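## Task

Bring the mug into the adjoining room and set it on the coffee table there. It fails if it drops more than a few centimetres, gets struck hard, or does not end upright. The robot must not tip over or finish leaning. The mug must stay put without the robot holding it.

## Robot and tools

Robot: TidyBot++, a single-arm mobile manipulator. The base is 0.54 m long, 0.50 m wide and 0.38 m high and rolls on four powered casters. On top sits one seven-joint arm with a two-finger gripper. The shoulder is 0.12 m ahead of the base centre and 0.68 m up. Two cameras: base_camera, fixed on the base looking forward and down, and wrist_camera, which looks along the hand. The arm begins folded, hand pointing down, poking up to 0.08 m ahead of the base, elbow up to 1.15 m high.

Frames: the base frame has its origin on the floor below the base centre, x forward, y left, z up. hand_pose is reported in it: the point between the finger pads, its z axis along the fingers, its y axis the closing direction. The odometry frame is the base frame as it was when the scene began. base_odometry comes from wheel turns only, so slip looks like travel and drift of a few centimetres and degrees builds up; heading is positive to the left, -3.142 to 3.142. base_tilt is in degrees, positive when leaning forward or right, with a fixed bias near 1 degree.

execute_actions(actions, cameras): actions is a list holding one action or nothing (empty = just report state and images). An action may contain base, joints, or both, plus optional speeds; its motions begin together. base takes exactly one key, each a relative offset from where the base last measured itself: translate_m (metres, forward positive, -2 to 2), strafe_m (metres, left positive, -2 to 2), rotate_rad (radians, counter-clockwise from above positive, -6.3 to 6.3). joints is one dictionary for the single arm, keyed by name, each value an absolute target: joint_1_rad (any angle; positive turns the arm clockwise from above, opposite to rotate_rad), joint_2_rad shoulder -2.249 to 2.249, joint_3_rad any angle, joint_4_rad elbow -2.579 to 2.579, joint_5_rad any angle, joint_6_rad wrist -2.099 to 2.099, joint_7_rad any angle (hand down: positive is counter-clockwise from above; at 1.57 fingers open left/right), all in radians; gripper_pos 0 (open, about 85 mm gap) to 1 (closed, squeezing roughly 96 to 120 N per finger). Unbounded joints go the short way, so turn past half a revolution in steps. speeds caps top speed for this action only: translate_m and strafe_m 0.05 to 0.5 m/s, rotate_rad 0.1 to 1.57 rad/s (defaults are the maxima). A base move needing over 8.667 s, or any action over 15 s, is rejected; unknown keys or out-of-range values reject the whole call and nothing moves. Joints or base left out may still be driving toward earlier targets. cameras: list of base_camera, wrist_camera or all; omitted/null means all, [] means none.

Arm geometry: with joint_1_rad 0, joint_3_rad 3.14 and joint_5_rad 0 the arm stays in the vertical plane of base x. Segment angles from vertical (forward positive): upper arm (0.42 m) = joint_2_rad, forearm (0.31 m) = joint_2_rad - joint_4_rad, hand (0.31 m to hand point) = that minus joint_6_rad. Sum length·sin for forward reach from the shoulder, length·cos for height. A downward hand reaches at most about 0.94 m above the floor, only near the base. Closed fingertips sit ~20 mm past the hand point.

Results: base_status and joint_status per motion: done; off_target (stopped short, maybe still pushing); contact_stop or time_out (target dropped, holding). A blocked base can report done while well short. "joint command not followed" with a cause means a self-collision check held back the arm targets (the gripper still acts); such targets may be retried each action until valid. No check prevents hitting the base. on_its_own lists uncommanded motion. motor_effort is percent of maximum, peak in brackets, noisy and biased. ARM HIT means a hard self or base hit. Torque fault (joint_1-4 over 104.5 N m, joint_5-7 over 51.3) freezes arm and gripper 10 s and skips the rest of the call; warnings at 56.7 and 29.4. MOTOR HOT from 60 °C; at 75 °C an OVER-TEMPERATURE FAULT lets the arm sink and keys report limit_stop_at_motor_heat; resend targets. For gripper_pos at 1, done means nothing held; off_target means an object stopped the fingers.

Accuracy: friction leaves joints slightly off and the hand a centimetre or two away (more when stretched); correct by sending last command + (wanted - read) per joint. Loads make the arm sag; never command a holding joint to its current reading. Trust images over hand_pose.

wait(seconds 0 to 10): lets the scene run, returns state and images. zoom_image(camera, region [x0,y0,x1,y1] in pixels, at most 504×504) enlarges part of that camera's latest full image. read_manual(section "licences") returns licence text only. finished_scene(scene 1 or 2) ends that scene permanently after the last command is held and reports success; the next task arrives then. Continuing from a summary, first send empty actions.

Avoid: driving with the arm snagged above ~0.8 m (tipping), sideways shoves on a raised hand, dropping or knocking objects, pushing hard into furniture, and leaving an object held. Objects can occasionally get a brief external nudge. The simulation runs while the reply is composed; the robot holds its last command. Faster robot motion is rewarded.

Each tool is called after "Emit:" by a JSON object that holds its "method" and its "body".

## Session

Emit:
{"method": "execute_actions", "body": {"actions": []}}

Scene clock: 0.00 s.
base_odometry: x=+0.000 y=+0.000 heading=+0.000 (m, m, rad; odometry frame)
base_tilt: forward=+0.6 right=+0.4 (deg)
base_status: not commanded
joint_positions: joint_1_rad=-0.004 joint_2_rad=-0.364 joint_3_rad=+3.184 joint_4_rad=-2.502 joint_5_rad=+0.030 joint_6_rad=-0.921 joint_7_rad=+1.528 gripper_pos=+0.000
joint_status: not commanded
motor_effort: joint_1_rad=+2 joint_2_rad=-1 joint_3_rad=+1 joint_4_rad=+13 joint_5_rad=+0 joint_6_rad=+0 joint_7_rad=+0 (%)
hand_pose: x=+0.2603 y=-0.0099 z=+0.5960 quat_wxyz=(+0.005, +0.999, -0.031, +0.041) (m; base frame)
pictures: base_camera, wrist_camera
Images, in order (width x height): base_camera 644x364, wrist_camera 644x476.

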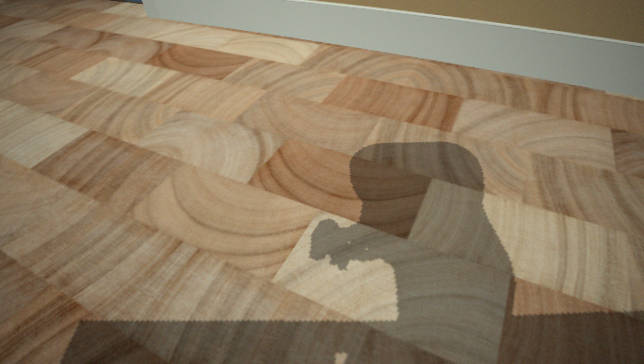

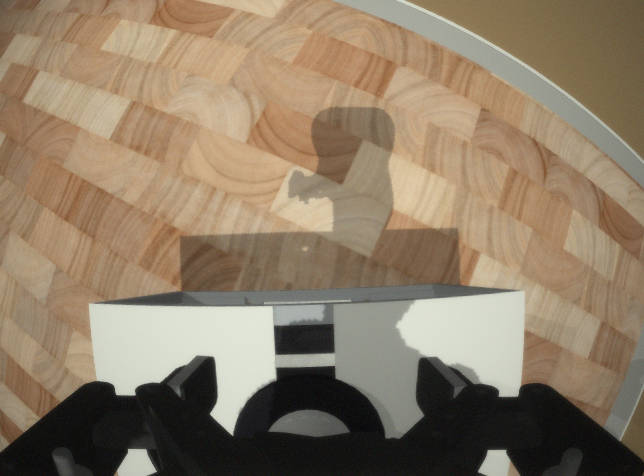

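Emit:
{"method": "execute_actions", "body": {"actions": [{"joints":{"joint_6_rad":0.3}}], "cameras": ["wrist_camera"]}}

Emit:
{"method": "execute_actions", "body": {"actions": [{"joints":{"joint_1_rad":-1.5}}], "cameras": ["wrist_camera"]}}

Emit:
{"method": "execute_actions", "body": {"actions": [{"joints":{"joint_1_rad":-3.0}}], "cameras": ["wrist_camera"]}}

Scene clock: 2.07 s.
base_odometry: x=+0.000 y=+0.000 heading=+0.000 (m, m, rad; odometry frame)
base_tilt: forward=+0.5 right=+0.4 (deg)
base_status: not commanded
joint_positions: joint_1_rad=-0.004 joint_2_rad=-0.364 joint_3_rad=+3.184 joint_4_rad=-2.501 joint_5_rad=+0.030 joint_6_rad=+0.289 joint_7_rad=+1.528 gripper_pos=+0.000
joint_status: all done
motor_effort: joint_1_rad=+0(1) joint_2_rad=-7(7) joint_3_rad=+1(1) joint_4_rad=+20(20) joint_5_rad=+0(0) joint_6_rad=+8(9) joint_7_rad=+0(0) (%)
hand_pose: x=+0.5342 y=-0.0129 z=+0.8211 quat_wxyz=(-0.003, +0.798, -0.022, +0.602) (m; base frame)
pictures: wrist_camera
camera_calibration (this result's frames):
wrist_camera: T_world_to_cam=[[-0.0412162, -0.998604, -0.0330491, 0.0350809], [-0.299424, 0.0439018, -0.953109, 0.997473], [0.953229, -0.0293879, -0.300816, -0.130774], [0, 0, 0, 1]] pos_world=[0.424771, -0.0126022, 0.912522]
Images, in order (width x height): wrist_camera 644x476.

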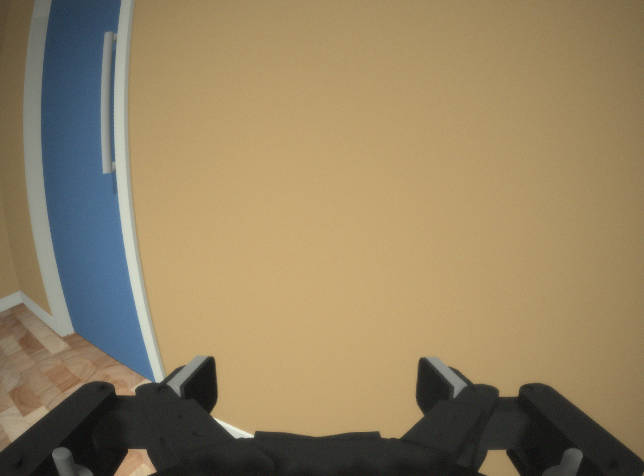

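Scene clock: 4.80 s.
base_odometry: x=+0.000 y=+0.000 heading=+0.000 (m, m, rad; odometry frame)
base_tilt: forward=+0.5 right=+0.4 (deg)
base_status: not commanded
joint_positions: joint_1_rad=-1.489 joint_2_rad=-0.364 joint_3_rad=+3.184 joint_4_rad=-2.501 joint_5_rad=+0.030 joint_6_rad=+0.289 joint_7_rad=+1.528 gripper_pos=+0.000
joint_status: all done
motor_effort: joint_1_rad=+1(1) joint_2_rad=-7(7) joint_3_rad=+1(2) joint_4_rad=+20(20) joint_5_rad=+0(0) joint_6_rad=+8(8) joint_7_rad=+0(0) (%)
hand_pose: x=+0.1672 y=+0.4126 z=+0.8211 quat_wxyz=(-0.410, +0.603, +0.524, +0.442) (m; base frame)
pictures: wrist_camera
camera_calibration (this result's frames):
wrist_camera: T_world_to_cam=[[0.991477, -0.126018, -0.0330488, -0.08781], [-0.0692144, -0.294604, -0.95311, 0.970078], [0.110372, 0.947274, -0.300816, -0.030474], [0, 0, 0, 1]] pos_world=[0.157568, 0.303591, 0.912522]
Images, in order (width x height): wrist_camera 644x476.

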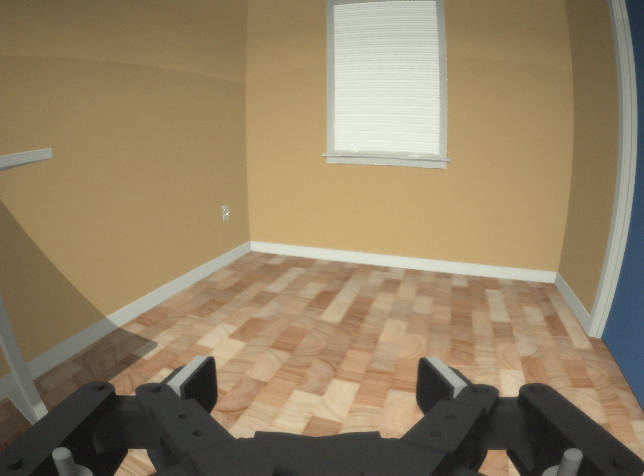

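Scene clock: 7.53 s.
base_odometry: x=+0.000 y=+0.000 heading=+0.000 (m, m, rad; odometry frame)
base_tilt: forward=+0.5 right=+0.4 (deg)
base_status: not commanded
joint_positions: joint_1_rad=-2.989 joint_2_rad=-0.364 joint_3_rad=+3.184 joint_4_rad=-2.501 joint_5_rad=+0.030 joint_6_rad=+0.289 joint_7_rad=+1.528 gripper_pos=+0.000
joint_status: all done
motor_effort: joint_1_rad=+1(1) joint_2_rad=-7(7) joint_3_rad=+2(2) joint_4_rad=+20(20) joint_5_rad=+0(0) joint_6_rad=+8(8) joint_7_rad=+0(0) (%)
hand_pose: x=-0.2892 y=+0.0773 z=+0.8211 quat_wxyz=(-0.601, +0.084, +0.794, +0.044) (m; base frame)
pictures: wrist_camera
camera_calibration (this result's frames):
wrist_camera: T_world_to_cam=[[0.19584, 0.980079, -0.0330489, 0.006871], [0.28897, -0.0898816, -0.953109, 0.927454], [-0.937093, 0.177107, -0.300816, 0.0941745], [0, 0, 0, 1]] pos_world=[-0.181102, 0.059948, 0.912522]
Images, in order (width x height): wrist_camera 644x476.

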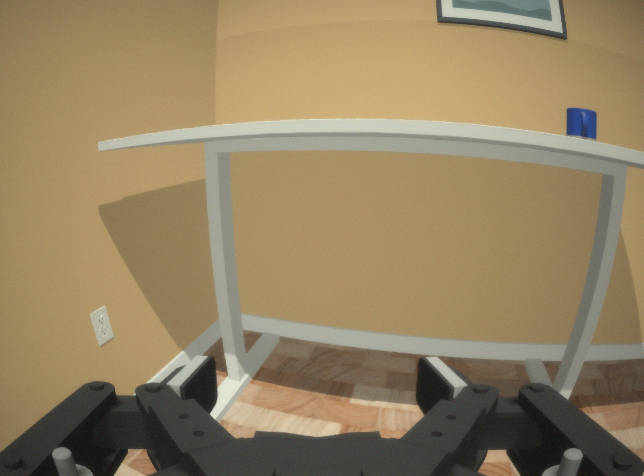

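Emit:
{"method": "execute_actions", "body": {"actions": [{"base":{"rotate_rad":-0.405},"joints":{"joint_1_rad":-0.3}}], "cameras": []}}

Emit:
{"method": "execute_actions", "body": {"actions": [{"base":{"strafe_m":1.45},"joints":{"joint_1_rad":0,"joint_6_rad":0.5}}]}}

Scene clock: 12.47 s.
base_odometry: x=+0.000 y=+0.000 heading=-0.405 (m, m, rad; odometry frame)
base_tilt: forward=+0.5 right=+0.4 (deg)
base_status: done
joint_positions: joint_1_rad=-0.310 joint_2_rad=-0.364 joint_3_rad=+3.184 joint_4_rad=-2.501 joint_5_rad=+0.030 joint_6_rad=+0.289 joint_7_rad=+1.528 gripper_pos=+0.000
joint_status: all done
motor_effort: joint_1_rad=+1(2) joint_2_rad=-7(8) joint_3_rad=+1(2) joint_4_rad=+20(20) joint_5_rad=+0(0) joint_6_rad=+9(8) joint_7_rad=+0(0) (%)
hand_pose: x=+0.5187 y=+0.1130 z=+0.8211 quat_wxyz=(-0.095, +0.792, +0.100, +0.595) (m; base frame)
pictures: none
No camera images: the call's "cameras" was empty. Leave "cameras" out to get every camera's image.

Scene clock: 16.73 s.
base_odometry: x=+0.572 y=+1.332 heading=-0.405 (m, m, rad; odometry frame)
base_tilt: forward=+0.5 right=+0.4 (deg)
base_status: done
joint_positions: joint_1_rad=-0.009 joint_2_rad=-0.364 joint_3_rad=+3.184 joint_4_rad=-2.501 joint_5_rad=+0.030 joint_6_rad=+0.466 joint_7_rad=+1.528 gripper_pos=+0.000
joint_status: all done
motor_effort: joint_1_rad=+1(0) joint_2_rad=-7(8) joint_3_rad=+2(3) joint_4_rad=+21(20) joint_5_rad=+0(1) joint_6_rad=+9(8) joint_7_rad=+0(0) (%)
hand_pose: x=+0.5447 y=-0.0104 z=+0.8754 quat_wxyz=(-0.006, +0.741, -0.018, +0.671) (m; base frame)
pictures: base_camera, wrist_camera
camera_calibration (this result's frames):
wrist_camera: T_world_to_cam=[[-0.0280972, -0.99895, -0.0361949, 0.0354403], [-0.126471, 0.0394708, -0.991185, 0.991311], [0.991572, -0.0232719, -0.127447, -0.296919], [0, 0, 0, 1]] pos_world=[0.420784, -0.0106346, 0.946014]
Images, in order (width x height): base_camera 644x364, wrist_camera 644x476.

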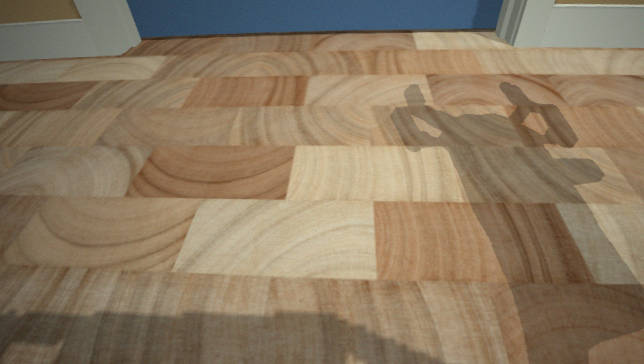

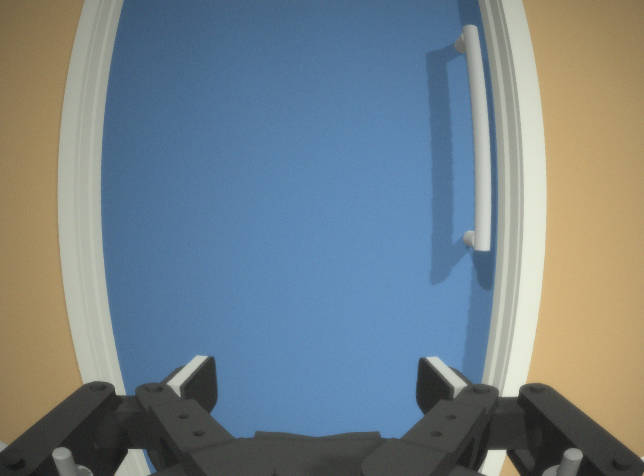

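Emit:
{"method": "execute_actions", "body": {"actions": [{"base":{"rotate_rad":3.14},"joints":{"joint_2_rad":-0.3,"joint_4_rad":-1.5,"joint_6_rad":-0.8,"joint_3_rad":3.14,"joint_5_rad":0,"joint_7_rad":1.57}}], "cameras": ["wrist_camera"]}}

Emit:
{"method": "execute_actions", "body": {"actions": [{"base":{"strafe_m":0.95}}]}}

Scene clock: 20.87 s.
base_odometry: x=+0.572 y=+1.332 heading=+2.735 (m, m, rad; odometry frame)
base_tilt: forward=+0.6 right=+0.4 (deg)
base_status: done
joint_positions: joint_1_rad=-0.007 joint_2_rad=-0.315 joint_3_rad=+3.153 joint_4_rad=-1.517 joint_5_rad=+0.030 joint_6_rad=-0.764 joint_7_rad=+1.544 gripper_pos=+0.000
joint_status: all done
motor_effort: joint_1_rad=+0(0) joint_2_rad=-11(14) joint_3_rad=+1(0) joint_4_rad=+21(23) joint_5_rad=+0(2) joint_6_rad=+8(8) joint_7_rad=+0(1) (%)
hand_pose: x=+0.5693 y=-0.0084 z=+1.0754 quat_wxyz=(+0.007, +0.832, -0.011, +0.555) (m; base frame)
pictures: wrist_camera
camera_calibration (this result's frames):
wrist_camera: T_world_to_cam=[[-0.0352105, -0.99938, -0.000859185, 0.0114363], [-0.409786, 0.0152218, -0.912055, 1.26857], [0.911502, -0.0317618, -0.410068, 0.0536592], [0, 0, 0, 1]] pos_world=[0.471334, -0.0061764, 1.17902]
Images, in order (width x height): wrist_camera 644x476.

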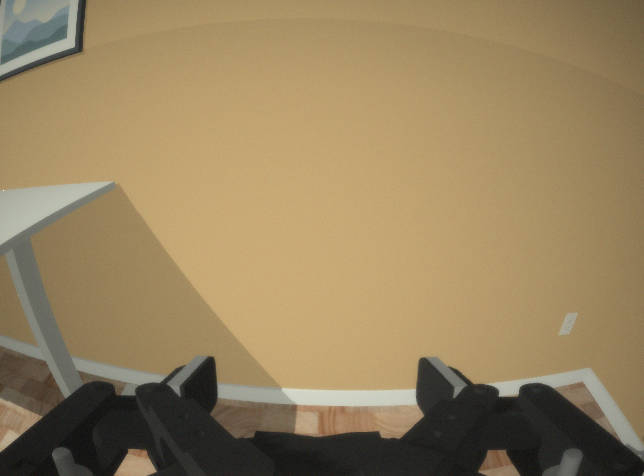

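Scene clock: 24.13 s.
base_odometry: x=+0.197 y=+0.460 heading=+2.735 (m, m, rad; odometry frame)
base_tilt: forward=+0.5 right=+0.4 (deg)
base_status: done
joint_positions: joint_1_rad=-0.006 joint_2_rad=-0.315 joint_3_rad=+3.151 joint_4_rad=-1.517 joint_5_rad=+0.030 joint_6_rad=-0.764 joint_7_rad=+1.544 gripper_pos=+0.000
joint_status: not commanded
motor_effort: joint_1_rad=+1(0) joint_2_rad=-11(11) joint_3_rad=+2(1) joint_4_rad=+21(22) joint_5_rad=+1(1) joint_6_rad=+8(8) joint_7_rad=+0(0) (%)
hand_pose: x=+0.5692 y=-0.0073 z=+1.0753 quat_wxyz=(+0.007, +0.832, -0.010, +0.554) (m; base frame)
pictures: base_camera, wrist_camera
camera_calibration (this result's frames):
wrist_camera: T_world_to_cam=[[-0.0334743, -0.99944, -0.000107103, 0.010709], [-0.410001, 0.0138299, -0.91198, 1.26851], [0.911471, -0.030484, -0.410234, 0.0539111], [0, 0, 0, 1]] pos_world=[0.471311, -0.00519699, 1.17897]
Images, in order (width x height): base_camera 644x364, wrist_camera 644x476.

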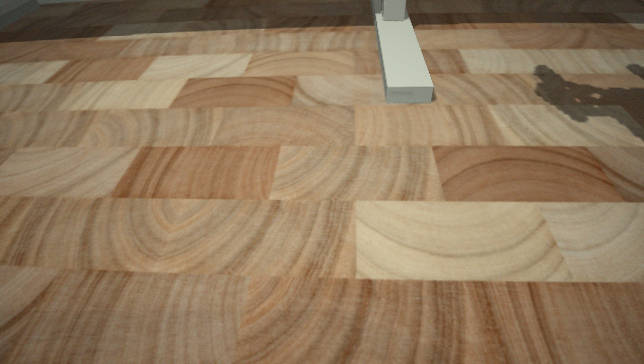

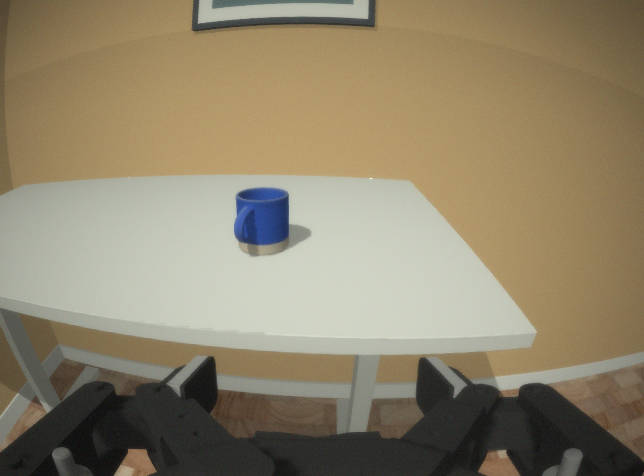

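Emit:
{"method": "execute_actions", "body": {"actions": [{"base":{"strafe_m":0.045},"joints":{"joint_2_rad":0.07,"joint_4_rad":-0.59,"joint_6_rad":-1.86,"joint_5_rad":-0.02,"joint_7_rad":1.59,"gripper_pos":0.4}}], "cameras": []}}

Emit:
{"method": "execute_actions", "body": {"actions": [{"base":{"translate_m":0.33},"speeds":{"translate_m":0.3}}]}}

Scene clock: 29.63 s.
base_odometry: x=+0.179 y=+0.418 heading=+2.736 (m, m, rad; odometry frame)
base_tilt: forward=+0.5 right=+0.4 (deg)
base_status: done
joint_positions: joint_1_rad=-0.006 joint_2_rad=+0.046 joint_3_rad=+3.146 joint_4_rad=-0.607 joint_5_rad=+0.018 joint_6_rad=-1.827 joint_7_rad=+1.564 gripper_pos=+0.400
joint_status: all done
motor_effort: joint_1_rad=+1(2) joint_2_rad=-17(18) joint_3_rad=+1(4) joint_4_rad=+14(22) joint_5_rad=+0(1) joint_6_rad=+5(7) joint_7_rad=+0(1) (%)
hand_pose: x=+0.5204 y=-0.0033 z=+1.1062 quat_wxyz=(+0.006, +0.946, -0.007, +0.325) (m; base frame)
pictures: none
No camera images: the call's "cameras" was empty. Leave "cameras" out to get every camera's image.

Scene clock: 31.70 s.
base_odometry: x=-0.124 y=+0.548 heading=+2.736 (m, m, rad; odometry frame)
base_tilt: forward=+0.5 right=+0.4 (deg)
base_status: done
joint_positions: joint_1_rad=-0.006 joint_2_rad=+0.064 joint_3_rad=+3.146 joint_4_rad=-0.605 joint_5_rad=+0.017 joint_6_rad=-1.828 joint_7_rad=+1.564 gripper_pos=+0.400
joint_status: not commanded
motor_effort: joint_1_rad=+1(0) joint_2_rad=-19(21) joint_3_rad=+1(2) joint_4_rad=+15(15) joint_5_rad=+0(0) joint_6_rad=+5(6) joint_7_rad=+0(0) (%)
hand_pose: x=+0.5279 y=-0.0028 z=+1.0996 quat_wxyz=(+0.006, +0.948, -0.007, +0.317) (m; base frame)
pictures: base_camera, wrist_camera
camera_calibration (this result's frames):
wrist_camera: T_world_to_cam=[[-0.0256246, -0.999613, 0.010855, -0.00234418], [-0.814974, 0.0146006, -0.579314, 1.12161], [0.578931, -0.0236912, -0.815032, 0.722379], [0, 0, 0, 1]] pos_world=[0.495815, -0.00160538, 1.23855]
Images, in order (width x height): base_camera 644x364, wrist_camera 644x476.

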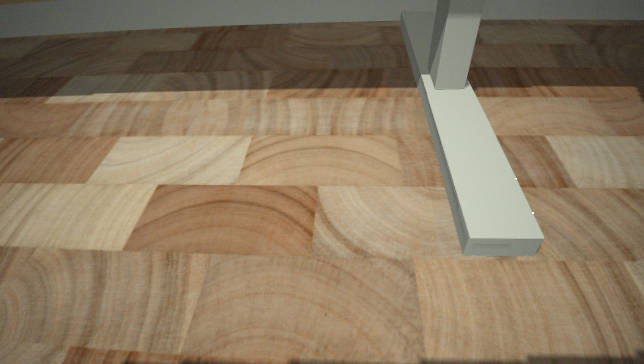

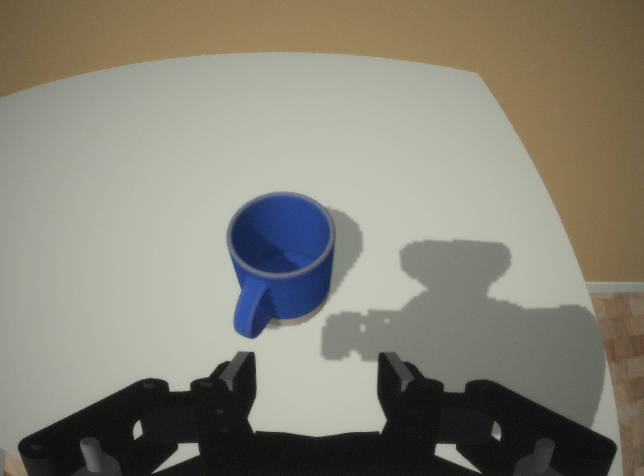

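Emit:
{"method": "execute_actions", "body": {"actions": [{"base":{"strafe_m":-0.012}}], "cameras": []}}

Emit:
{"method": "execute_actions", "body": {"actions": [{"base":{"translate_m":0.09},"speeds":{"translate_m":0.2},"joints":{"joint_2_rad":0.02,"joint_4_rad":-0.80,"joint_6_rad":-1.66}}]}}

Scene clock: 33.77 s.
base_odometry: x=-0.120 y=+0.559 heading=+2.736 (m, m, rad; odometry frame)
base_tilt: forward=+0.5 right=+0.4 (deg)
base_status: done
joint_positions: joint_1_rad=-0.003 joint_2_rad=+0.064 joint_3_rad=+3.146 joint_4_rad=-0.605 joint_5_rad=+0.015 joint_6_rad=-1.828 joint_7_rad=+1.564 gripper_pos=+0.400
joint_status: not commanded
motor_effort: joint_1_rad=+1(3) joint_2_rad=-19(21) joint_3_rad=+1(2) joint_4_rad=+15(15) joint_5_rad=+0(1) joint_6_rad=+6(5) joint_7_rad=+0(0) (%)
hand_pose: x=+0.5279 y=-0.0033 z=+1.0996 quat_wxyz=(+0.005, +0.948, -0.008, +0.317) (m; base frame)
pictures: none
No camera images: the call's "cameras" was empty. Leave "cameras" out to get every camera's image.

Scene clock: 35.20 s.
base_odometry: x=-0.203 y=+0.595 heading=+2.736 (m, m, rad; odometry frame)
base_tilt: forward=+0.5 right=+0.4 (deg)
base_status: done
joint_positions: joint_1_rad=-0.003 joint_2_rad=+0.039 joint_3_rad=+3.146 joint_4_rad=-0.788 joint_5_rad=+0.015 joint_6_rad=-1.692 joint_7_rad=+1.564 gripper_pos=+0.400
joint_status: all done
motor_effort: joint_1_rad=+1(1) joint_2_rad=-20(23) joint_3_rad=+1(2) joint_4_rad=+16(17) joint_5_rad=+0(1) joint_6_rad=+5(5) joint_7_rad=+0(0) (%)
hand_pose: x=+0.5483 y=-0.0035 z=+1.0622 quat_wxyz=(+0.006, +0.952, -0.007, +0.306) (m; base frame)
pictures: base_camera, wrist_camera
camera_calibration (this result's frames):
wrist_camera: T_world_to_cam=[[-0.0251303, -0.999617, 0.0116319, -0.0031895], [-0.827828, 0.0142859, -0.560799, 1.10395], [0.560418, -0.0237223, -0.82787, 0.703825], [0, 0, 0, 1]] pos_world=[0.519368, -0.00226291, 1.20181]
Images, in order (width x height): base_camera 644x364, wrist_camera 644x476.

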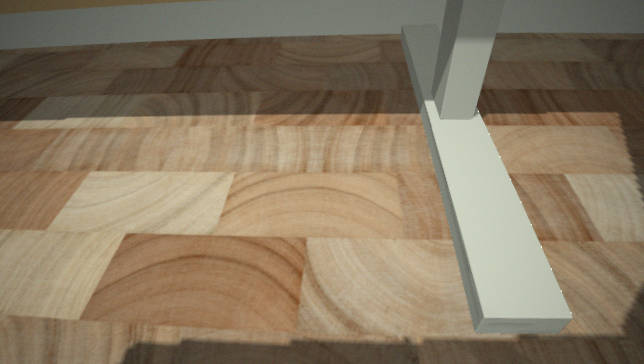

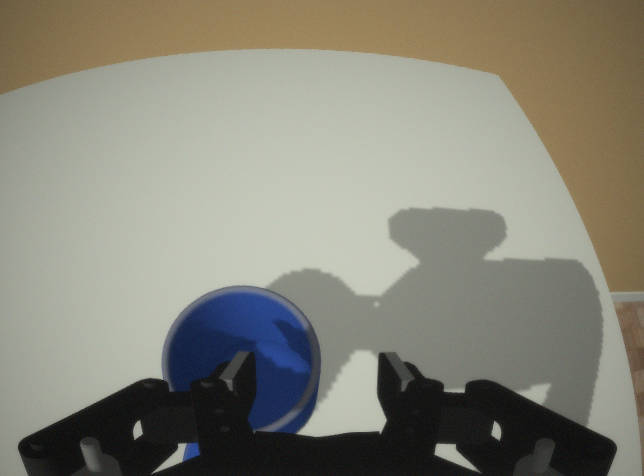

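Emit:
{"method": "execute_actions", "body": {"actions": [{"joints":{"joint_2_rad":-0.04,"joint_4_rad":-1.06,"joint_6_rad":-1.45}}], "cameras": ["wrist_camera"]}}

Scene clock: 36.80 s.
base_odometry: x=-0.203 y=+0.595 heading=+2.736 (m, m, rad; odometry frame)
base_tilt: forward=+0.5 right=+0.4 (deg)
base_status: not commanded
joint_positions: joint_1_rad=-0.003 joint_2_rad=-0.025 joint_3_rad=+3.146 joint_4_rad=-1.031 joint_5_rad=+0.014 joint_6_rad=-1.475 joint_7_rad=+1.564 gripper_pos=+0.400
joint_status: all done
motor_effort: joint_1_rad=+1(0) joint_2_rad=-17(19) joint_3_rad=+1(0) joint_4_rad=+16(18) joint_5_rad=+0(1) joint_6_rad=+4(4) joint_7_rad=+0(1) (%)
hand_pose: x=+0.5650 y=-0.0034 z=+1.0249 quat_wxyz=(+0.006, +0.946, -0.005, +0.324) (m; base frame)
pictures: wrist_camera
camera_calibration (this result's frames):
wrist_camera: T_world_to_cam=[[-0.0227784, -0.999669, 0.0119829, -0.00398753], [-0.805949, 0.0112696, -0.591878, 1.11637], [0.591547, -0.0231396, -0.805939, 0.62349], [0, 0, 0, 1]] pos_world=[0.530819, -0.00213983, 1.1633]
Images, in order (width x height): wrist_camera 644x476.

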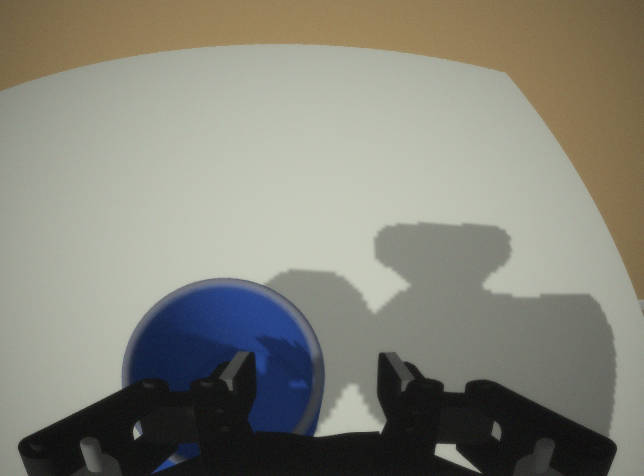

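Emit:
{"method": "execute_actions", "body": {"actions": [{"base":{"translate_m":0.008},"speeds":{"translate_m":0.05},"joints":{"joint_4_rad":-1.09}}], "cameras": ["wrist_camera"]}}

Scene clock: 38.03 s.
base_odometry: x=-0.210 y=+0.598 heading=+2.736 (m, m, rad; odometry frame)
base_tilt: forward=+0.5 right=+0.4 (deg)
base_status: done
joint_positions: joint_1_rad=-0.003 joint_2_rad=-0.032 joint_3_rad=+3.146 joint_4_rad=-1.062 joint_5_rad=+0.014 joint_6_rad=-1.467 joint_7_rad=+1.564 gripper_pos=+0.400
joint_status: all done
motor_effort: joint_1_rad=+1(0) joint_2_rad=-16(22) joint_3_rad=+1(0) joint_4_rad=+16(19) joint_5_rad=+0(0) joint_6_rad=+4(5) joint_7_rad=+0(1) (%)
hand_pose: x=+0.5622 y=-0.0035 z=+1.0151 quat_wxyz=(+0.006, +0.949, -0.005, +0.316) (m; base frame)
pictures: wrist_camera
camera_calibration (this result's frames):
wrist_camera: T_world_to_cam=[[-0.0225994, -0.999668, 0.0123796, -0.00449474], [-0.815751, 0.0112802, -0.578293, 1.1], [0.577961, -0.0231678, -0.815736, 0.634897], [0, 0, 0, 1]] pos_world=[0.530278, -0.00219231, 1.15408]
Images, in order (width x height): wrist_camera 644x476.

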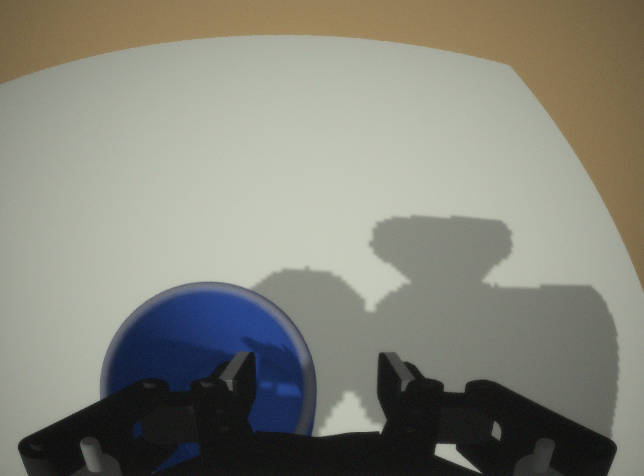

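Emit:
{"method": "execute_actions", "body": {"actions": [{"joints":{"gripper_pos":1,"joint_4_rad":-1.07}}], "cameras": ["wrist_camera"]}}

Emit:
{"method": "execute_actions", "body": {"actions": [{"joints":{"joint_2_rad":0.02,"joint_4_rad":-0.76,"joint_6_rad":-1.73}}], "cameras": ["wrist_camera"]}}

Scene clock: 39.33 s.
base_odometry: x=-0.210 y=+0.598 heading=+2.736 (m, m, rad; odometry frame)
base_tilt: forward=+0.5 right=+0.4 (deg)
base_status: not commanded
joint_positions: joint_1_rad=-0.003 joint_2_rad=-0.049 joint_3_rad=+3.146 joint_4_rad=-1.057 joint_5_rad=+0.010 joint_6_rad=-1.464 joint_7_rad=+1.565 gripper_pos=+0.936
joint_status: gripper_pos off_target (ended at +0.936, target +1.000); the others done
motor_effort: joint_1_rad=+0(2) joint_2_rad=-13(19) joint_3_rad=+0(1) joint_4_rad=+14(19) joint_5_rad=-1(2) joint_6_rad=+2(7) joint_7_rad=+0(1) (%)
hand_pose: x=+0.5573 y=-0.0022 z=+1.0260 quat_wxyz=(+0.004, +0.944, -0.004, +0.329) (m; base frame)
pictures: wrist_camera
camera_calibration (this result's frames):
wrist_camera: T_world_to_cam=[[-0.0201108, -0.999761, 0.00861466, -0.00100108], [-0.800403, 0.0109361, -0.599363, 1.11537], [0.599125, -0.0189489, -0.800431, 0.619095], [0, 0, 0, 1]] pos_world=[0.521808, -0.00146743, 1.16406]
Images, in order (width x height): wrist_camera 644x476.

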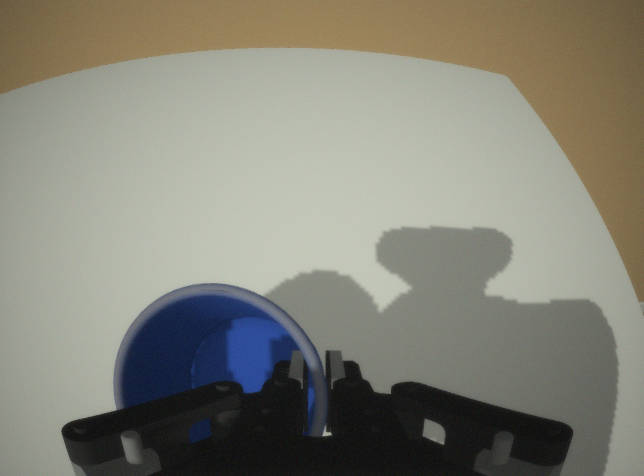

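Scene clock: 40.73 s.
base_odometry: x=-0.210 y=+0.598 heading=+2.736 (m, m, rad; odometry frame)
base_tilt: forward=+0.6 right=+0.4 (deg)
base_status: not commanded
joint_positions: joint_1_rad=-0.003 joint_2_rad=+0.008 joint_3_rad=+3.146 joint_4_rad=-0.787 joint_5_rad=+0.010 joint_6_rad=-1.707 joint_7_rad=+1.565 gripper_pos=+0.936
joint_status: all done
motor_effort: joint_1_rad=+0(0) joint_2_rad=-20(23) joint_3_rad=+1(0) joint_4_rad=+18(21) joint_5_rad=+0(1) joint_6_rad=+7(8) joint_7_rad=+0(0) (%)
hand_pose: x=+0.5328 y=-0.0022 z=+1.0729 quat_wxyz=(+0.004, +0.949, -0.005, +0.314) (m; base frame)
pictures: wrist_camera
camera_calibration (this result's frames):
wrist_camera: T_world_to_cam=[[-0.0214689, -0.999735, 0.00834355, -0.000857746], [-0.818203, 0.0127736, -0.574788, 1.10707], [0.574529, -0.0191668, -0.81826, 0.703588], [0, 0, 0, 1]] pos_world=[0.501554, -0.00151315, 1.21205]
Images, in order (width x height): wrist_camera 644x476.

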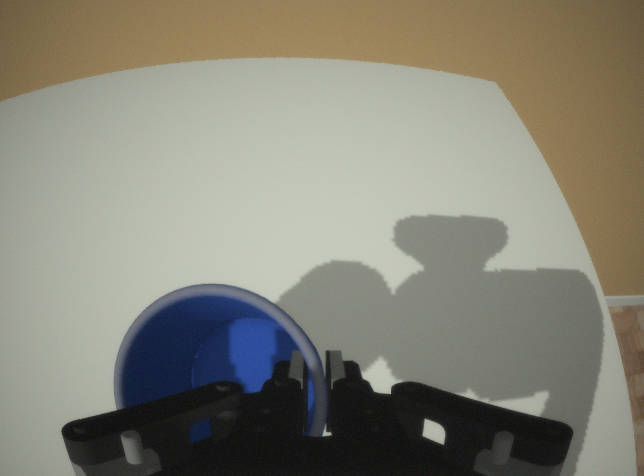

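Emit:
{"method": "execute_actions", "body": {"actions": [{"base":{"translate_m":-0.5},"speeds":{"translate_m":0.35}}], "cameras": []}}

Emit:
{"method": "execute_actions", "body": {"actions": [{"base":{"strafe_m":-1.03},"joints":{"joint_2_rad":-1.0,"joint_4_rad":-1.9,"joint_6_rad":-1.55}}], "cameras": []}}

Emit:
{"method": "execute_actions", "body": {"actions": [{"base":{"rotate_rad":-3.14},"speeds":{"rotate_rad":1.2}}]}}

Scene clock: 44.60 s.
base_odometry: x=+0.250 y=+0.401 heading=+2.736 (m, m, rad; odometry frame)
base_tilt: forward=+0.5 right=+0.4 (deg)
base_status: done
joint_positions: joint_1_rad=-0.003 joint_2_rad=+0.031 joint_3_rad=+3.146 joint_4_rad=-0.786 joint_5_rad=+0.008 joint_6_rad=-1.710 joint_7_rad=+1.565 gripper_pos=+0.936
joint_status: not commanded
motor_effort: joint_1_rad=+1(3) joint_2_rad=-20(26) joint_3_rad=+1(3) joint_4_rad=+18(20) joint_5_rad=+0(1) joint_6_rad=+7(8) joint_7_rad=+0(0) (%)
hand_pose: x=+0.5408 y=-0.0018 z=+1.0633 quat_wxyz=(+0.003, +0.953, -0.005, +0.303) (m; base frame)
pictures: none
No camera images: the call's "cameras" was empty. Leave "cameras" out to get every camera's image.

Scene clock: 48.03 s.
base_odometry: x=+0.656 y=+1.348 heading=+2.736 (m, m, rad; odometry frame)
base_tilt: forward=+0.6 right=+0.4 (deg)
base_status: done
joint_positions: joint_1_rad=-0.003 joint_2_rad=-0.979 joint_3_rad=+3.146 joint_4_rad=-1.898 joint_5_rad=+0.008 joint_6_rad=-1.596 joint_7_rad=+1.565 gripper_pos=+0.936
joint_status: all done
motor_effort: joint_1_rad=+1(3) joint_2_rad=+14(22) joint_3_rad=+2(4) joint_4_rad=+19(20) joint_5_rad=+0(2) joint_6_rad=+7(8) joint_7_rad=+0(0) (%)
hand_pose: x=+0.2022 y=-0.0016 z=+0.8550 quat_wxyz=(+0.001, +0.951, -0.004, +0.308) (m; base frame)
pictures: none
No camera images: the call's "cameras" was empty. Leave "cameras" out to get every camera's image.

Scene clock: 51.70 s.
base_odometry: x=+0.657 y=+1.348 heading=-0.404 (m, m, rad; odometry frame)
base_tilt: forward=+0.5 right=+0.4 (deg)
base_status: done
joint_positions: joint_1_rad=-0.003 joint_2_rad=-0.979 joint_3_rad=+3.146 joint_4_rad=-1.898 joint_5_rad=+0.008 joint_6_rad=-1.595 joint_7_rad=+1.565 gripper_pos=+0.936
joint_status: not commanded
motor_effort: joint_1_rad=+1(1) joint_2_rad=+14(15) joint_3_rad=+2(2) joint_4_rad=+19(20) joint_5_rad=+0(1) joint_6_rad=+7(7) joint_7_rad=+0(0) (%)
hand_pose: x=+0.2025 y=-0.0016 z=+0.8552 quat_wxyz=(+0.001, +0.951, -0.004, +0.309) (m; base frame)
pictures: base_camera, wrist_camera
camera_calibration (this result's frames):
wrist_camera: T_world_to_cam=[[-0.0174013, -0.99984, 0.0042471, -0.00284687], [-0.824956, 0.0119573, -0.565071, 0.704652], [0.564929, -0.0133366, -0.825031, 0.722993], [0, 0, 0, 1]] pos_world=[0.172817, -0.00162986, 0.994683]
Images, in order (width x height): base_camera 644x364, wrist_camera 644x476.

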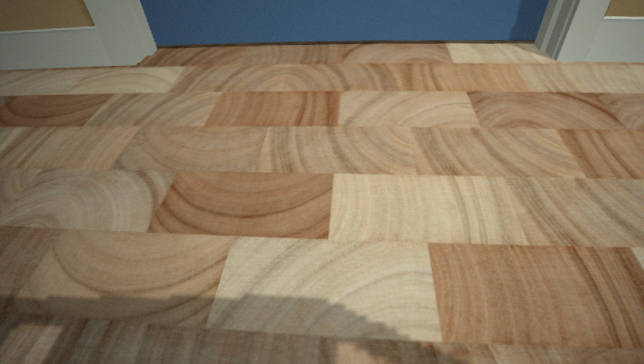

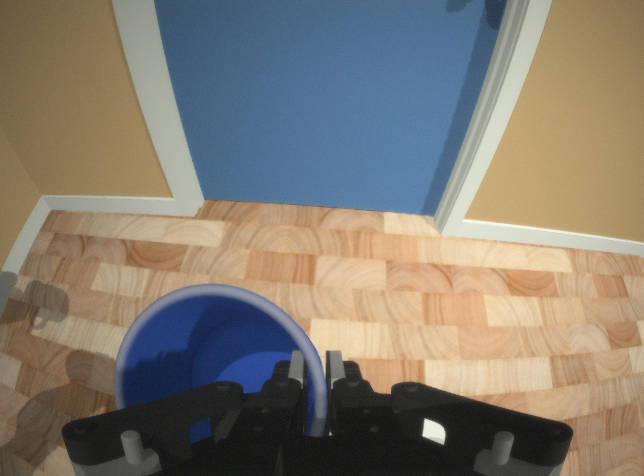

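Emit:
{"method": "execute_actions", "body": {"actions": [{"base":{"rotate_rad":-0.04}}], "cameras": []}}

Emit:
{"method": "execute_actions", "body": {"actions": [{"base":{"translate_m":0.69}}], "cameras": []}}

Emit:
{"method": "execute_actions", "body": {"actions": [{"base":{"translate_m":0.2},"speeds":{"translate_m":0.06}}]}}

Scene clock: 52.97 s.
base_odometry: x=+0.657 y=+1.348 heading=-0.443 (m, m, rad; odometry frame)
base_tilt: forward=+0.5 right=+0.5 (deg)
base_status: done
joint_positions: joint_1_rad=-0.003 joint_2_rad=-0.979 joint_3_rad=+3.146 joint_4_rad=-1.898 joint_5_rad=+0.008 joint_6_rad=-1.595 joint_7_rad=+1.565 gripper_pos=+0.936
joint_status: not commanded
motor_effort: joint_1_rad=+1(1) joint_2_rad=+14(14) joint_3_rad=+2(2) joint_4_rad=+20(20) joint_5_rad=+0(0) joint_6_rad=+7(7) joint_7_rad=+0(0) (%)
hand_pose: x=+0.2025 y=-0.0016 z=+0.8552 quat_wxyz=(+0.001, +0.951, -0.004, +0.309) (m; base frame)
pictures: none
No camera images: the call's "cameras" was empty. Leave "cameras" out to get every camera's image.

Scene clock: 55.70 s.
base_odometry: x=+1.280 y=+1.051 heading=-0.444 (m, m, rad; odometry frame)
base_tilt: forward=+0.5 right=+0.3 (deg)
base_status: done
joint_positions: joint_1_rad=-0.003 joint_2_rad=-0.984 joint_3_rad=+3.146 joint_4_rad=-1.899 joint_5_rad=+0.008 joint_6_rad=-1.591 joint_7_rad=+1.566 gripper_pos=+0.936
joint_status: not commanded
motor_effort: joint_1_rad=+0(0) joint_2_rad=+14(17) joint_3_rad=+2(2) joint_4_rad=+20(20) joint_5_rad=+0(0) joint_6_rad=+7(8) joint_7_rad=+0(0) (%)
hand_pose: x=+0.2025 y=-0.0016 z=+0.8561 quat_wxyz=(+0.001, +0.950, -0.004, +0.312) (m; base frame)
pictures: none
No camera images: the call's "cameras" was empty. Leave "cameras" out to get every camera's image.

Scene clock: 59.50 s.
base_odometry: x=+1.461 y=+0.965 heading=-0.444 (m, m, rad; odometry frame)
base_tilt: forward=+0.5 right=+0.4 (deg)
base_status: done
joint_positions: joint_1_rad=-0.003 joint_2_rad=-0.986 joint_3_rad=+3.146 joint_4_rad=-1.899 joint_5_rad=+0.007 joint_6_rad=-1.591 joint_7_rad=+1.566 gripper_pos=+0.936
joint_status: not commanded
motor_effort: joint_1_rad=+1(1) joint_2_rad=+14(19) joint_3_rad=+2(3) joint_4_rad=+20(20) joint_5_rad=+0(1) joint_6_rad=+7(8) joint_7_rad=+0(0) (%)
hand_pose: x=+0.2022 y=-0.0014 z=+0.8563 quat_wxyz=(+0.001, +0.950, -0.004, +0.314) (m; base frame)
pictures: base_camera, wrist_camera
camera_calibration (this result's frames):
wrist_camera: T_world_to_cam=[[-0.0171652, -0.999846, 0.0037269, -0.00231189], [-0.819091, 0.0119242, -0.57354, 0.711144], [0.573407, -0.0128976, -0.819169, 0.717283], [0, 0, 0, 1]] pos_world=[0.171156, -0.0015401, 0.995454]
Images, in order (width x height): base_camera 644x364, wrist_camera 644x476.

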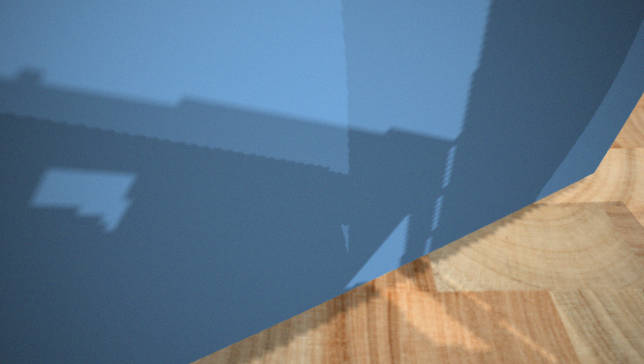

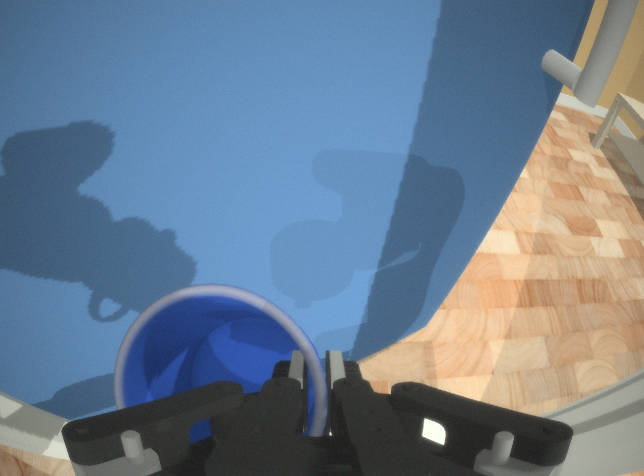

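Door opens.

Emit:
{"method": "execute_actions", "body": {"actions": [{"base":{"translate_m":0.5},"speeds":{"translate_m":0.12}}]}}

Scene clock: 64.47 s.
base_odometry: x=+1.912 y=+0.751 heading=-0.443 (m, m, rad; odometry frame)
base_tilt: forward=+0.5 right=+0.4 (deg)
base_status: done
joint_positions: joint_1_rad=-0.002 joint_2_rad=-0.991 joint_3_rad=+3.145 joint_4_rad=-1.900 joint_5_rad=+0.006 joint_6_rad=-1.589 joint_7_rad=+1.566 gripper_pos=+0.936
joint_status: not commanded
motor_effort: joint_1_rad=+1(5) joint_2_rad=+15(19) joint_3_rad=+2(2) joint_4_rad=+19(22) joint_5_rad=+0(4) joint_6_rad=+7(8) joint_7_rad=+0(0) (%)
hand_pose: x=+0.2018 y=-0.0010 z=+0.8566 quat_wxyz=(+0.000, +0.949, -0.004, +0.316) (m; base frame)
pictures: base_camera, wrist_camera
camera_calibration (this result's frames):
wrist_camera: T_world_to_cam=[[-0.0167753, -0.999856, 0.00269054, -0.00105555], [-0.816197, 0.0121395, -0.577646, 0.713895], [0.57753, -0.0118862, -0.816283, 0.714465], [0, 0, 0, 1]] pos_world=[0.170037, -0.00122948, 0.995587]
Images, in order (width x height): base_camera 644x364, wrist_camera 644x476.

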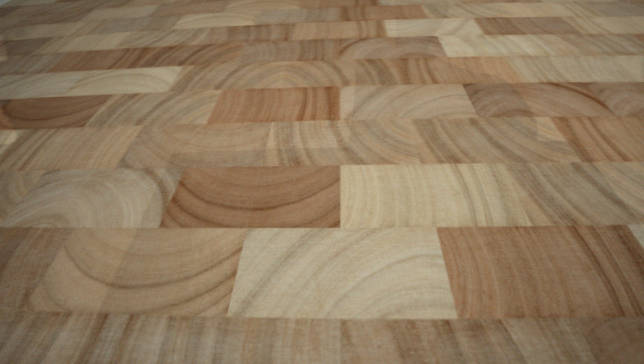

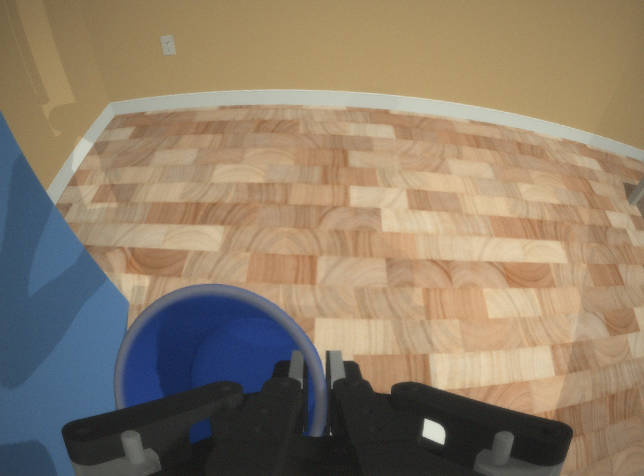

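Emit:
{"method": "execute_actions", "body": {"actions": [{"base":{"translate_m":0.45},"speeds":{"translate_m":0.3}}], "cameras": []}}

Emit:
{"method": "execute_actions", "body": {"actions": [{"base":{"strafe_m":-0.3},"joints":{"joint_1_rad":0.9}}]}}

Scene clock: 67.20 s.
base_odometry: x=+2.319 y=+0.558 heading=-0.443 (m, m, rad; odometry frame)
base_tilt: forward=+0.6 right=+0.4 (deg)
base_status: done
joint_positions: joint_1_rad=-0.002 joint_2_rad=-0.991 joint_3_rad=+3.145 joint_4_rad=-1.900 joint_5_rad=+0.006 joint_6_rad=-1.589 joint_7_rad=+1.566 gripper_pos=+0.936
joint_status: not commanded
motor_effort: joint_1_rad=+0(1) joint_2_rad=+14(17) joint_3_rad=+2(2) joint_4_rad=+20(20) joint_5_rad=+0(0) joint_6_rad=+7(8) joint_7_rad=+0(0) (%)
hand_pose: x=+0.2018 y=-0.0010 z=+0.8566 quat_wxyz=(+0.000, +0.949, -0.004, +0.316) (m; base frame)
pictures: none
No camera images: the call's "cameras" was empty. Leave "cameras" out to get every camera's image.

Scene clock: 69.37 s.
base_odometry: x=+2.190 y=+0.287 heading=-0.443 (m, m, rad; odometry frame)
base_tilt: forward=+0.6 right=+0.4 (deg)
base_status: done
joint_positions: joint_1_rad=+0.891 joint_2_rad=-0.991 joint_3_rad=+3.145 joint_4_rad=-1.900 joint_5_rad=+0.006 joint_6_rad=-1.589 joint_7_rad=+1.566 gripper_pos=+0.936
joint_status: all done
motor_effort: joint_1_rad=+1(2) joint_2_rad=+14(15) joint_3_rad=+2(4) joint_4_rad=+20(20) joint_5_rad=+0(1) joint_6_rad=+7(7) joint_7_rad=+0(0) (%)
hand_pose: x=+0.1702 y=-0.0650 z=+0.8566 quat_wxyz=(+0.137, +0.854, -0.413, +0.285) (m; base frame)
pictures: base_camera, wrist_camera
camera_calibration (this result's frames):
wrist_camera: T_world_to_cam=[[-0.788969, -0.614427, 0.0025981, 0.0909444], [-0.502491, 0.64279, -0.578208, 0.676992], [0.353597, -0.457494, -0.815885, 0.740805], [0, 0, 0, 1]] pos_world=[0.149988, -0.0403709, 0.995617]
Images, in order (width x height): base_camera 644x364, wrist_camera 644x476.

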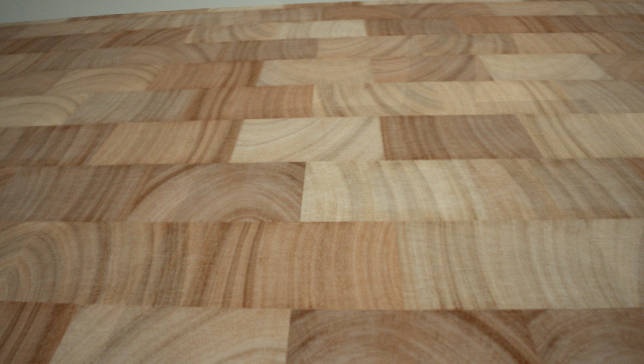

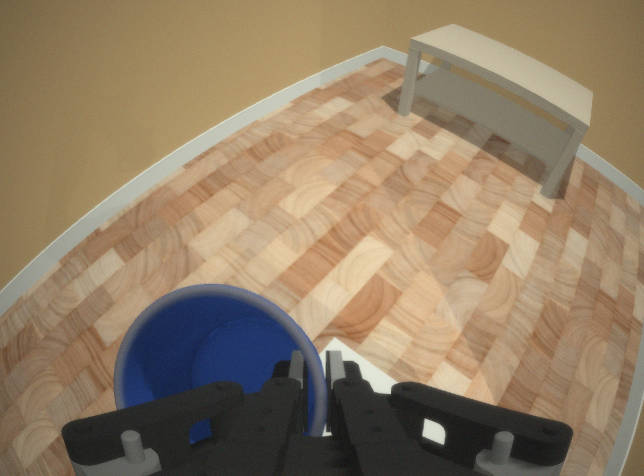

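Emit:
{"method": "execute_actions", "body": {"actions": [{"base":{"rotate_rad":-1.37},"speeds":{"rotate_rad":1.2},"joints":{"joint_1_rad":-0.01}}], "cameras": []}}

Emit:
{"method": "execute_actions", "body": {"actions": [{"base":{"translate_m":0.95}}]}}

Scene clock: 72.50 s.
base_odometry: x=+2.190 y=+0.287 heading=-1.812 (m, m, rad; odometry frame)
base_tilt: forward=+0.5 right=+0.4 (deg)
base_status: done
joint_positions: joint_1_rad=+0.002 joint_2_rad=-0.991 joint_3_rad=+3.145 joint_4_rad=-1.900 joint_5_rad=+0.006 joint_6_rad=-1.589 joint_7_rad=+1.566 gripper_pos=+0.936
joint_status: all done
motor_effort: joint_1_rad=+1(1) joint_2_rad=+14(16) joint_3_rad=+2(2) joint_4_rad=+20(20) joint_5_rad=+0(0) joint_6_rad=+7(7) joint_7_rad=+0(0) (%)
hand_pose: x=+0.2018 y=-0.0013 z=+0.8566 quat_wxyz=(+0.001, +0.949, -0.006, +0.316) (m; base frame)
pictures: none
No camera images: the call's "cameras" was empty. Leave "cameras" out to get every camera's image.

Scene clock: 75.77 s.
base_odometry: x=+1.963 y=-0.636 heading=-1.813 (m, m, rad; odometry frame)
base_tilt: forward=+0.5 right=+0.4 (deg)
base_status: done
joint_positions: joint_1_rad=+0.002 joint_2_rad=-0.992 joint_3_rad=+3.145 joint_4_rad=-1.900 joint_5_rad=+0.006 joint_6_rad=-1.589 joint_7_rad=+1.566 gripper_pos=+0.936
joint_status: not commanded
motor_effort: joint_1_rad=+1(1) joint_2_rad=+15(18) joint_3_rad=+2(2) joint_4_rad=+20(20) joint_5_rad=+0(0) joint_6_rad=+7(8) joint_7_rad=+0(0) (%)
hand_pose: x=+0.2017 y=-0.0013 z=+0.8567 quat_wxyz=(+0.001, +0.948, -0.006, +0.317) (m; base frame)
pictures: base_camera, wrist_camera
camera_calibration (this result's frames):
wrist_camera: T_world_to_cam=[[-0.0206393, -0.999784, 0.00258836, -0.000479518], [-0.815333, 0.0153331, -0.57879, 0.7147], [0.578625, -0.0140562, -0.815473, 0.713692], [0, 0, 0, 1]] pos_world=[0.169748, -0.00140619, 0.995659]
Images, in order (width x height): base_camera 644x364, wrist_camera 644x476.

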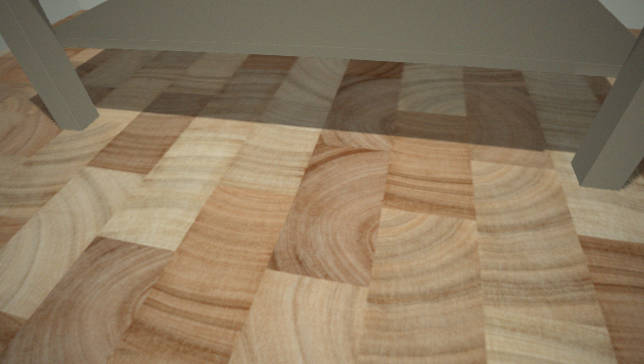

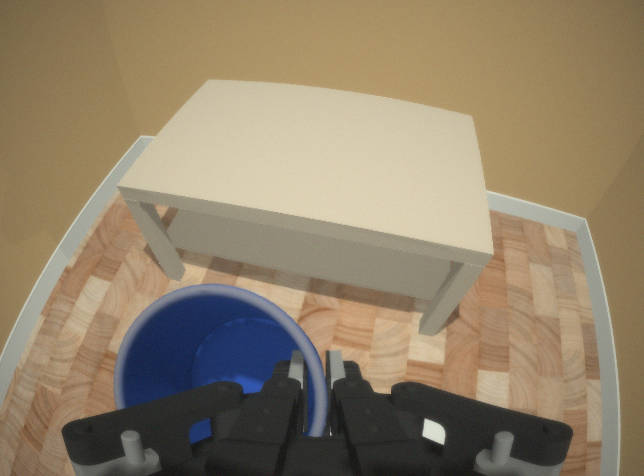

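Emit:
{"method": "execute_actions", "body": {"actions": [{"joints":{"joint_2_rad":0.26,"joint_4_rad":-2.2,"joint_6_rad":0.03}}], "cameras": []}}

Emit:
{"method": "execute_actions", "body": {"actions": [{"base":{"translate_m":0.2},"speeds":{"translate_m":0.2}}]}}

Scene clock: 79.27 s.
base_odometry: x=+1.963 y=-0.636 heading=-1.813 (m, m, rad; odometry frame)
base_tilt: forward=+0.5 right=+0.4 (deg)
base_status: not commanded
joint_positions: joint_1_rad=+0.002 joint_2_rad=+0.260 joint_3_rad=+3.145 joint_4_rad=-2.193 joint_5_rad=+0.006 joint_6_rad=-0.015 joint_7_rad=+1.566 gripper_pos=+0.936
joint_status: all done
motor_effort: joint_1_rad=+1(1) joint_2_rad=-29(30) joint_3_rad=+1(2) joint_4_rad=+17(22) joint_5_rad=+0(0) joint_6_rad=+7(8) joint_7_rad=+0(0) (%)
hand_pose: x=+0.6213 y=-0.0016 z=+0.6024 quat_wxyz=(+0.002, +0.944, -0.002, +0.331) (m; base frame)
pictures: none
No camera images: the call's "cameras" was empty. Leave "cameras" out to get every camera's image.

Scene clock: 81.03 s.
base_odometry: x=+1.915 y=-0.830 heading=-1.813 (m, m, rad; odometry frame)
base_tilt: forward=+0.6 right=+0.4 (deg)
base_status: done
joint_positions: joint_1_rad=+0.002 joint_2_rad=+0.261 joint_3_rad=+3.145 joint_4_rad=-2.200 joint_5_rad=+0.006 joint_6_rad=-0.013 joint_7_rad=+1.566 gripper_pos=+0.936
joint_status: not commanded
motor_effort: joint_1_rad=+1(2) joint_2_rad=-28(31) joint_3_rad=+1(1) joint_4_rad=+16(18) joint_5_rad=+0(0) joint_6_rad=+7(8) joint_7_rad=+0(0) (%)
hand_pose: x=+0.6182 y=-0.0016 z=+0.5996 quat_wxyz=(+0.001, +0.945, -0.002, +0.328) (m; base frame)
pictures: base_camera, wrist_camera
camera_calibration (this result's frames):
wrist_camera: T_world_to_cam=[[-0.0144116, -0.999881, 0.00547129, 0.00291083], [-0.801718, 0.00828514, -0.597645, 0.908363], [0.597529, -0.0129995, -0.801742, 0.243109], [0, 0, 0, 1]] pos_world=[0.583028, -0.00145514, 0.737773]
Images, in order (width x height): base_camera 644x364, wrist_camera 644x476.

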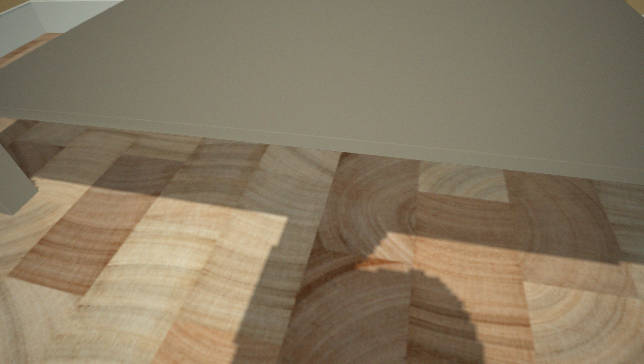

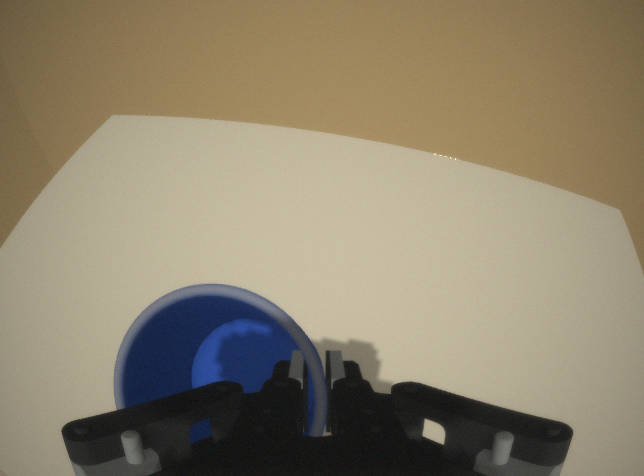

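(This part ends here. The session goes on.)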